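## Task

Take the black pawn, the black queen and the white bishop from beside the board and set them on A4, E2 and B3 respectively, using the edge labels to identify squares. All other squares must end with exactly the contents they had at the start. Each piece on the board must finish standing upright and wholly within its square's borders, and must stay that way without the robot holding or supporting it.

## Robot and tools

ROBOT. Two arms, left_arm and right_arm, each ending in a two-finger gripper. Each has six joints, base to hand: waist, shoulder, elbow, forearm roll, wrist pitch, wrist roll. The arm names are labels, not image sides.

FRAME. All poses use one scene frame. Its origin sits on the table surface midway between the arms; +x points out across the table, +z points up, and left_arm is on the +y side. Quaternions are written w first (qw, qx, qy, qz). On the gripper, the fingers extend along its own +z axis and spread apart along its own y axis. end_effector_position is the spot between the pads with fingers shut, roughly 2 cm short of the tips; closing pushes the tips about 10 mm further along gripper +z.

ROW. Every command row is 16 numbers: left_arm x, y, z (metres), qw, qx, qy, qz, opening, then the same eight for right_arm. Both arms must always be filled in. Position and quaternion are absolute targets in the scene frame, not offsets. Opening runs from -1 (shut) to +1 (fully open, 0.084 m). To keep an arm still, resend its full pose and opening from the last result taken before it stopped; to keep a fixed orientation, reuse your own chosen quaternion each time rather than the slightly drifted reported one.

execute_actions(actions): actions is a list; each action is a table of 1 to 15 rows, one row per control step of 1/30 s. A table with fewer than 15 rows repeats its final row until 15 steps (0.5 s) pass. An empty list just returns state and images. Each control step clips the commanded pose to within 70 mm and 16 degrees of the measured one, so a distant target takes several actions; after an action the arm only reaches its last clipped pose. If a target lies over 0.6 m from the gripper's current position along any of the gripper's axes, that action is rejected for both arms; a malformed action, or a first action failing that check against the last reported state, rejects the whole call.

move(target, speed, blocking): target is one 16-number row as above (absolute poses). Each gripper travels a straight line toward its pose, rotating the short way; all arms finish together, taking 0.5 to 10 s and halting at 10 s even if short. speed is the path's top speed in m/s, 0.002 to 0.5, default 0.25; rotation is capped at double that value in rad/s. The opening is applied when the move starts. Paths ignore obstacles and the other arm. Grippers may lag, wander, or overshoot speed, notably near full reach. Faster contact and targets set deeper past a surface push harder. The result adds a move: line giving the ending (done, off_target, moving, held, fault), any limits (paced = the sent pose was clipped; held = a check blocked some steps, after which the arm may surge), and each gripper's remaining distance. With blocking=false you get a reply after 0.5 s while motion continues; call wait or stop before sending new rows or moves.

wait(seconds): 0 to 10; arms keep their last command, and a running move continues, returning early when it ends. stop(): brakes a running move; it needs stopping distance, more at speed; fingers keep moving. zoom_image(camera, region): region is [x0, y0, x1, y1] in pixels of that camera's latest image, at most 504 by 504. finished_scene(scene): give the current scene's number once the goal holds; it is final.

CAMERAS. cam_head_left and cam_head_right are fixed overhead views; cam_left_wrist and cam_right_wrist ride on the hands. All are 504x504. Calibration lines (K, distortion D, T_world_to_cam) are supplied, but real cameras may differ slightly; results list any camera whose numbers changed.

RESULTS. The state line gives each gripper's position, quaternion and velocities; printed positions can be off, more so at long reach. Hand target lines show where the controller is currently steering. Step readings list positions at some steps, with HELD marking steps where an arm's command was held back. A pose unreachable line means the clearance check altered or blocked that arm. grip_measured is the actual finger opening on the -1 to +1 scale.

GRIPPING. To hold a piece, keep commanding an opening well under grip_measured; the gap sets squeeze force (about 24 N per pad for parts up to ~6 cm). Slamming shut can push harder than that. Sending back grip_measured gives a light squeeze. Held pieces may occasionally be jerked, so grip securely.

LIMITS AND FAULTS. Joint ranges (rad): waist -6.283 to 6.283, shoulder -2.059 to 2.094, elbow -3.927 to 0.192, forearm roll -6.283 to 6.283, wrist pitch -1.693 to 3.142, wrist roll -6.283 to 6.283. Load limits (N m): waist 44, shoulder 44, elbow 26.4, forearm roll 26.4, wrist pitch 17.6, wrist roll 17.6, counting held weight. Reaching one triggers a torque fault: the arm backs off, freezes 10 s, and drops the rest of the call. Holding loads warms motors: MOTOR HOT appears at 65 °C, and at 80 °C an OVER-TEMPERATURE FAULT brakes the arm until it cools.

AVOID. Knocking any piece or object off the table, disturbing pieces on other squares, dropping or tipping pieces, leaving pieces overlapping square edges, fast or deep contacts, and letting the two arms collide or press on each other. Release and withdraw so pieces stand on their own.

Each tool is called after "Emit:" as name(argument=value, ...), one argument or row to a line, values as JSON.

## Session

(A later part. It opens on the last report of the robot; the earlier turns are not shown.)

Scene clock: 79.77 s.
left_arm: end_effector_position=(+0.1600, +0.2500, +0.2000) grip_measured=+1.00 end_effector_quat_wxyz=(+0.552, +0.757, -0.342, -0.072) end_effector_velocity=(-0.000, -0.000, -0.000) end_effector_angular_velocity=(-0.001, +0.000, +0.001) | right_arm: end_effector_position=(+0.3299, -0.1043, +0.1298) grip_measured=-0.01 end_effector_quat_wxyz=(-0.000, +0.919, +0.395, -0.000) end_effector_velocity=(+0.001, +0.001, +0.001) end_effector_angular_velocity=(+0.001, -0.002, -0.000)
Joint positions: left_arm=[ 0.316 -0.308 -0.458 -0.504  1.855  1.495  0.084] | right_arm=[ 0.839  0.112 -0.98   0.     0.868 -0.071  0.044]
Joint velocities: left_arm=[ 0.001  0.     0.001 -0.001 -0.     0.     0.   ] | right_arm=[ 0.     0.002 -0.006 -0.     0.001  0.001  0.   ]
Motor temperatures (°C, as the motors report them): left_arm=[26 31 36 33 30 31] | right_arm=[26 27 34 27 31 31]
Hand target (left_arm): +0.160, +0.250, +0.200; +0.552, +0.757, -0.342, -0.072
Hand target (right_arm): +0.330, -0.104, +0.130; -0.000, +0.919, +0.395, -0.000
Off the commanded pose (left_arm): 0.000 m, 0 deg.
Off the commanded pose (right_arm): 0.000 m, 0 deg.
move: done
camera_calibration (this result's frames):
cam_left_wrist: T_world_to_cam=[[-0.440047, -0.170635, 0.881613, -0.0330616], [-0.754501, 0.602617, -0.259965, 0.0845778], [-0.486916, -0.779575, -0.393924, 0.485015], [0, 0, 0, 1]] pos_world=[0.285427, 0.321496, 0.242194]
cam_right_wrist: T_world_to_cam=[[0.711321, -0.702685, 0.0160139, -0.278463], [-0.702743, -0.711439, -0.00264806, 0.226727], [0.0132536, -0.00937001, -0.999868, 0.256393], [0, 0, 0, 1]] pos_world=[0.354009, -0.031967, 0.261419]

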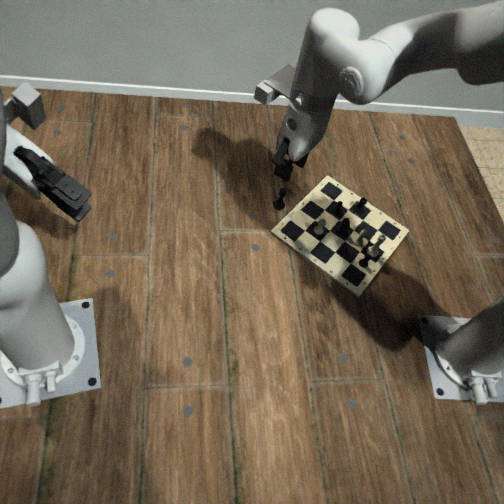

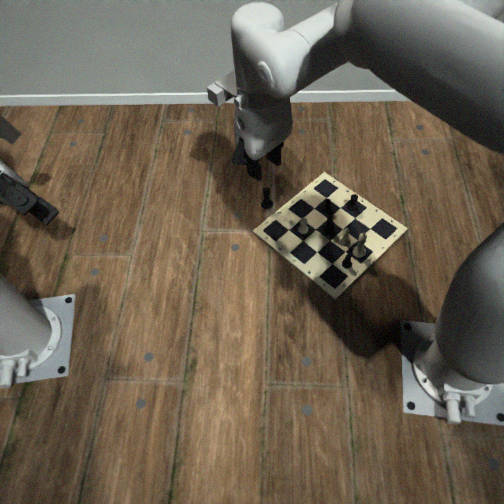

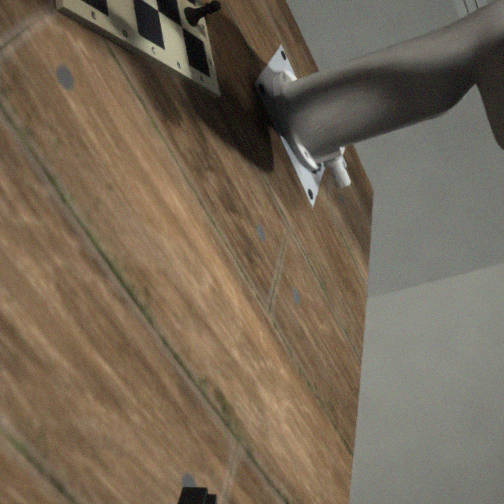

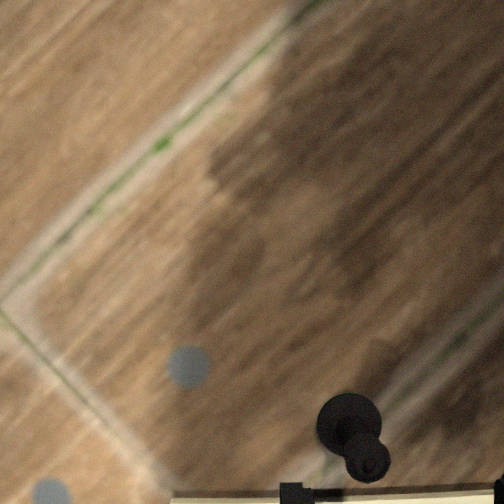

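Emit:
execute_actions(
  actions=[
    [[0.16,0.25,0.2,0.552,0.757,-0.342,-0.072,1,0.33,-0.104,0.08,0,0.92,0.396,0,0]],
    [[0.16,0.25,0.2,0.552,0.757,-0.342,-0.072,1,0.33,-0.104,0.038,0,0.92,0.396,0,0]],
    [[0.16,0.25,0.2,0.552,0.757,-0.342,-0.072,1,0.33,-0.104,0.038,0,0.92,0.396,0,-1]],
    [[0.16,0.25,0.2,0.552,0.757,-0.342,-0.072,1,0.33,-0.104,0.07,0,0.92,0.396,0,-1]],
    [[0.16,0.25,0.2,0.552,0.757,-0.342,-0.072,1,0.336,-0.154,0.07,0,0.92,0.396,0,-1]],
    [[0.16,0.25,0.2,0.552,0.757,-0.342,-0.072,1,0.343,-0.203,0.07,0,0.92,0.396,0,-1]],
    [[0.16,0.25,0.2,0.552,0.757,-0.342,-0.072,1,0.343,-0.203,0.054,0,0.92,0.396,0,-1]],
    [[0.16,0.25,0.2,0.552,0.757,-0.342,-0.072,1,0.343,-0.203,0.045,0,0.92,0.396,0,-1]],
    [[0.16,0.25,0.2,0.552,0.757,-0.342,-0.072,1,0.343,-0.203,0.045,0,0.92,0.396,0,-0.2]],
    [[0.16,0.25,0.2,0.552,0.757,-0.342,-0.072,1,0.343,-0.203,0.09,0,0.92,0.396,0,-0.2]],
    [[0.16,0.25,0.2,0.552,0.757,-0.342,-0.072,1,0.343,-0.203,0.15,0,0.92,0.396,0,-0.2]],
  ],
)

Scene clock: 100.23 s.
left_arm: end_effector_position=(+0.1600, +0.2500, +0.2000) grip_measured=+1.00 end_effector_quat_wxyz=(+0.552, +0.757, -0.342, -0.072) end_effector_velocity=(+0.000, +0.000, +0.000) end_effector_angular_velocity=(+0.001, -0.001, -0.000) | right_arm: end_effector_position=(+0.3422, -0.2034, +0.1486) grip_measured=-0.22 end_effector_quat_wxyz=(+0.000, +0.918, +0.395, -0.002) end_effector_velocity=(+0.007, +0.005, +0.010) end_effector_angular_velocity=(+0.014, -0.022, +0.001)
Joint positions: left_arm=[ 0.316 -0.308 -0.458 -0.504  1.855  1.495  0.084] | right_arm=[ 0.646 -0.076 -0.818  0.     0.897 -0.265  0.035]
Joint velocities: left_arm=[ 0.    -0.    -0.002  0.     0.    -0.     0.   ] | right_arm=[ 0.001 -0.007 -0.018  0.001 -0.001  0.     0.   ]
Motor temperatures (°C, as the motors report them): left_arm=[26 31 36 33 30 31] | right_arm=[26 27 35 27 31 31]
Hand target (left_arm): +0.160, +0.250, +0.200; +0.552, +0.757, -0.342, -0.072
Hand target (right_arm): +0.343, -0.203, +0.150; -0.000, +0.918, +0.395, -0.000
Off the commanded pose (left_arm): 0.000 m, 0 deg.
Off the commanded pose (right_arm): 0.002 m, 0 deg.
Step readings (end_effector_position; steps 1 to 15: 1st action; 16 to 30: 2nd action; 31 to 45: 3rd action; 46 to 60: 4th action; 61 to 75: 5th action; 76 to 90: 6th action; 91 to 105: 7th action; 106 to 120: 8th action; 121 to 135: 9th action; 136 to 150: 10th action; 151 to 165: 11th action):
0: left_arm (+0.1600, +0.2500, +0.2000) | right_arm (+0.3300, -0.1040, +0.1297)
1: left_arm (+0.1600, +0.2500, +0.2000) | right_arm (+0.3301, -0.1040, +0.1295)
2: left_arm (+0.1600, +0.2500, +0.2000) | right_arm (+0.3308, -0.1033, +0.1275)
4: left_arm (+0.1600, +0.2500, +0.2000) | right_arm (+0.3316, -0.1026, +0.1094)
8: left_arm (+0.1600, +0.2500, +0.2000) | right_arm (+0.3252, -0.1085, +0.0758)
15: left_arm (+0.1600, +0.2500, +0.2000) | right_arm (+0.3306, -0.1035, +0.0811)
16: left_arm (+0.1600, +0.2500, +0.2000) | right_arm (+0.3305, -0.1036, +0.0805)
17: left_arm (+0.1600, +0.2500, +0.2000) | right_arm (+0.3311, -0.1030, +0.0783)
19: left_arm (+0.1600, +0.2500, +0.2000) | right_arm (+0.3317, -0.1025, +0.0609)
23: left_arm (+0.1600, +0.2500, +0.2000) | right_arm (+0.3259, -0.1078, +0.0345)
30: left_arm (+0.1600, +0.2500, +0.2000) | right_arm (+0.3305, -0.1035, +0.0389)
31: left_arm (+0.1600, +0.2500, +0.2000) | right_arm (+0.3303, -0.1037, +0.0386)
32: left_arm (+0.1600, +0.2500, +0.2000) | right_arm (+0.3302, -0.1039, +0.0384)
34: left_arm (+0.1600, +0.2500, +0.2000) | right_arm (+0.3301, -0.1039, +0.0382)
38: left_arm (+0.1600, +0.2500, +0.2000) | right_arm (+0.3300, -0.1040, +0.0381)
45: left_arm (+0.1600, +0.2500, +0.2000) | right_arm (+0.3300, -0.1040, +0.0380)
46: left_arm (+0.1600, +0.2500, +0.2000) | right_arm (+0.3299, -0.1041, +0.0383)
47: left_arm (+0.1600, +0.2500, +0.2000) | right_arm (+0.3290, -0.1049, +0.0404)
49: left_arm (+0.1600, +0.2500, +0.2000) | right_arm (+0.3282, -0.1057, +0.0559)
53: left_arm (+0.1600, +0.2500, +0.2000) | right_arm (+0.3325, -0.1017, +0.0731)
60: left_arm (+0.1600, +0.2500, +0.2000) | right_arm (+0.3296, -0.1043, +0.0694)
61: left_arm (+0.1600, +0.2500, +0.2000) | right_arm (+0.3299, -0.1044, +0.0696)
62: left_arm (+0.1600, +0.2500, +0.2000) | right_arm (+0.3306, -0.1073, +0.0697)
64: left_arm (+0.1600, +0.2500, +0.2000) | right_arm (+0.3335, -0.1308, +0.0691)
68: left_arm (+0.1600, +0.2500, +0.2000) | right_arm (+0.3357, -0.1544, +0.0690)
75: left_arm (+0.1600, +0.2500, +0.2000) | right_arm (+0.3359, -0.1537, +0.0700)
76: left_arm (+0.1600, +0.2500, +0.2000) | right_arm (+0.3360, -0.1541, +0.0700)
77: left_arm (+0.1600, +0.2500, +0.2000) | right_arm (+0.3366, -0.1578, +0.0699)
79: left_arm (+0.1600, +0.2500, +0.2000) | right_arm (+0.3399, -0.1826, +0.0692)
83: left_arm (+0.1600, +0.2500, +0.2000) | right_arm (+0.3426, -0.2032, +0.0693)
90: left_arm (+0.1600, +0.2500, +0.2000) | right_arm (+0.3429, -0.2027, +0.0700)
91: left_arm (+0.1600, +0.2500, +0.2000) | right_arm (+0.3430, -0.2027, +0.0698)
92: left_arm (+0.1600, +0.2500, +0.2000) | right_arm (+0.3439, -0.2022, +0.0680)
94: left_arm (+0.1600, +0.2500, +0.2000) | right_arm (+0.3432, -0.2027, +0.0585)
98: left_arm (+0.1600, +0.2500, +0.2000) | right_arm (+0.3419, -0.2036, +0.0530)
105: left_arm (+0.1600, +0.2500, +0.2000) | right_arm (+0.3431, -0.2029, +0.0542)
106: left_arm (+0.1600, +0.2500, +0.2000) | right_arm (+0.3432, -0.2029, +0.0539)
107: left_arm (+0.1600, +0.2500, +0.2000) | right_arm (+0.3440, -0.2024, +0.0524)
109: left_arm (+0.1600, +0.2500, +0.2000) | right_arm (+0.3429, -0.2030, +0.0467)
113: left_arm (+0.1600, +0.2500, +0.2000) | right_arm (+0.3425, -0.2033, +0.0446)
120: left_arm (+0.1600, +0.2500, +0.2000) | right_arm (+0.3431, -0.2030, +0.0451)
121: left_arm (+0.1600, +0.2500, +0.2000) | right_arm (+0.3430, -0.2030, +0.0451)
122: left_arm (+0.1600, +0.2500, +0.2000) | right_arm (+0.3430, -0.2030, +0.0451)
124: left_arm (+0.1600, +0.2500, +0.2000) | right_arm (+0.3430, -0.2030, +0.0450)
128: left_arm (+0.1600, +0.2500, +0.2000) | right_arm (+0.3430, -0.2030, +0.0450)
135: left_arm (+0.1600, +0.2500, +0.2000) | right_arm (+0.3430, -0.2030, +0.0450)
136: left_arm (+0.1600, +0.2500, +0.2000) | right_arm (+0.3429, -0.2030, +0.0452)
137: left_arm (+0.1600, +0.2500, +0.2000) | right_arm (+0.3420, -0.2036, +0.0472)
139: left_arm (+0.1600, +0.2500, +0.2000) | right_arm (+0.3406, -0.2045, +0.0645)
143: left_arm (+0.1600, +0.2500, +0.2000) | right_arm (+0.3470, -0.2005, +0.0932)
150: left_arm (+0.1600, +0.2500, +0.2000) | right_arm (+0.3424, -0.2033, +0.0891)
151: left_arm (+0.1600, +0.2500, +0.2000) | right_arm (+0.3425, -0.2032, +0.0896)
152: left_arm (+0.1600, +0.2500, +0.2000) | right_arm (+0.3419, -0.2036, +0.0918)
154: left_arm (+0.1600, +0.2500, +0.2000) | right_arm (+0.3406, -0.2045, +0.1110)
158: left_arm (+0.1600, +0.2500, +0.2000) | right_arm (+0.3476, -0.2001, +0.1534)
165: end_effector_position above
camera_calibration (this result's frames):
cam_left_wrist: T_world_to_cam=[[-0.440047, -0.170635, 0.881613, -0.0330616], [-0.7545, 0.602617, -0.259965, 0.0845778], [-0.486916, -0.779575, -0.393924, 0.485015], [0, 0, 0, 1]] pos_world=[0.285427, 0.321496, 0.242194]
cam_right_wrist: T_world_to_cam=[[0.711677, -0.702344, 0.0151368, -0.357058], [-0.702429, -0.711753, 0.000493799, 0.16429], [0.0104269, -0.010984, -0.999885, 0.27475], [0, 0, 0, 1]] pos_world=[0.366647, -0.130825, 0.280042]

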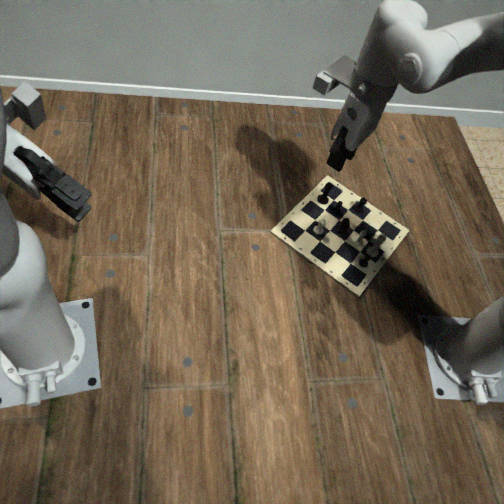

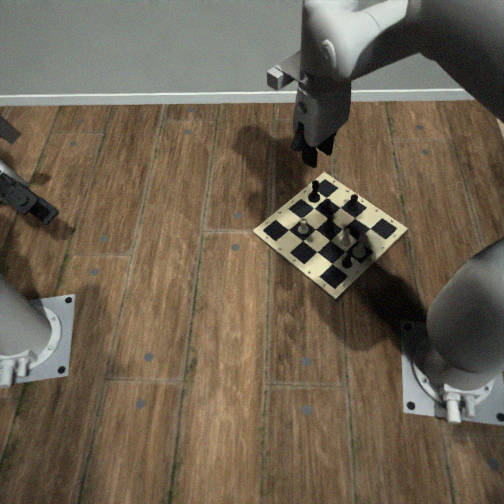

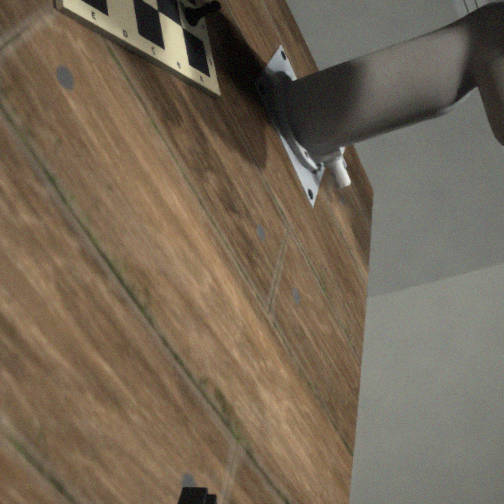

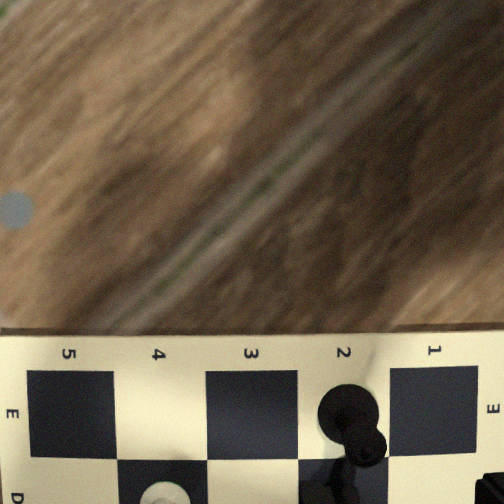

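Emit:
finished_scene(
  scene=2,
)

The scene is finished: the task was done.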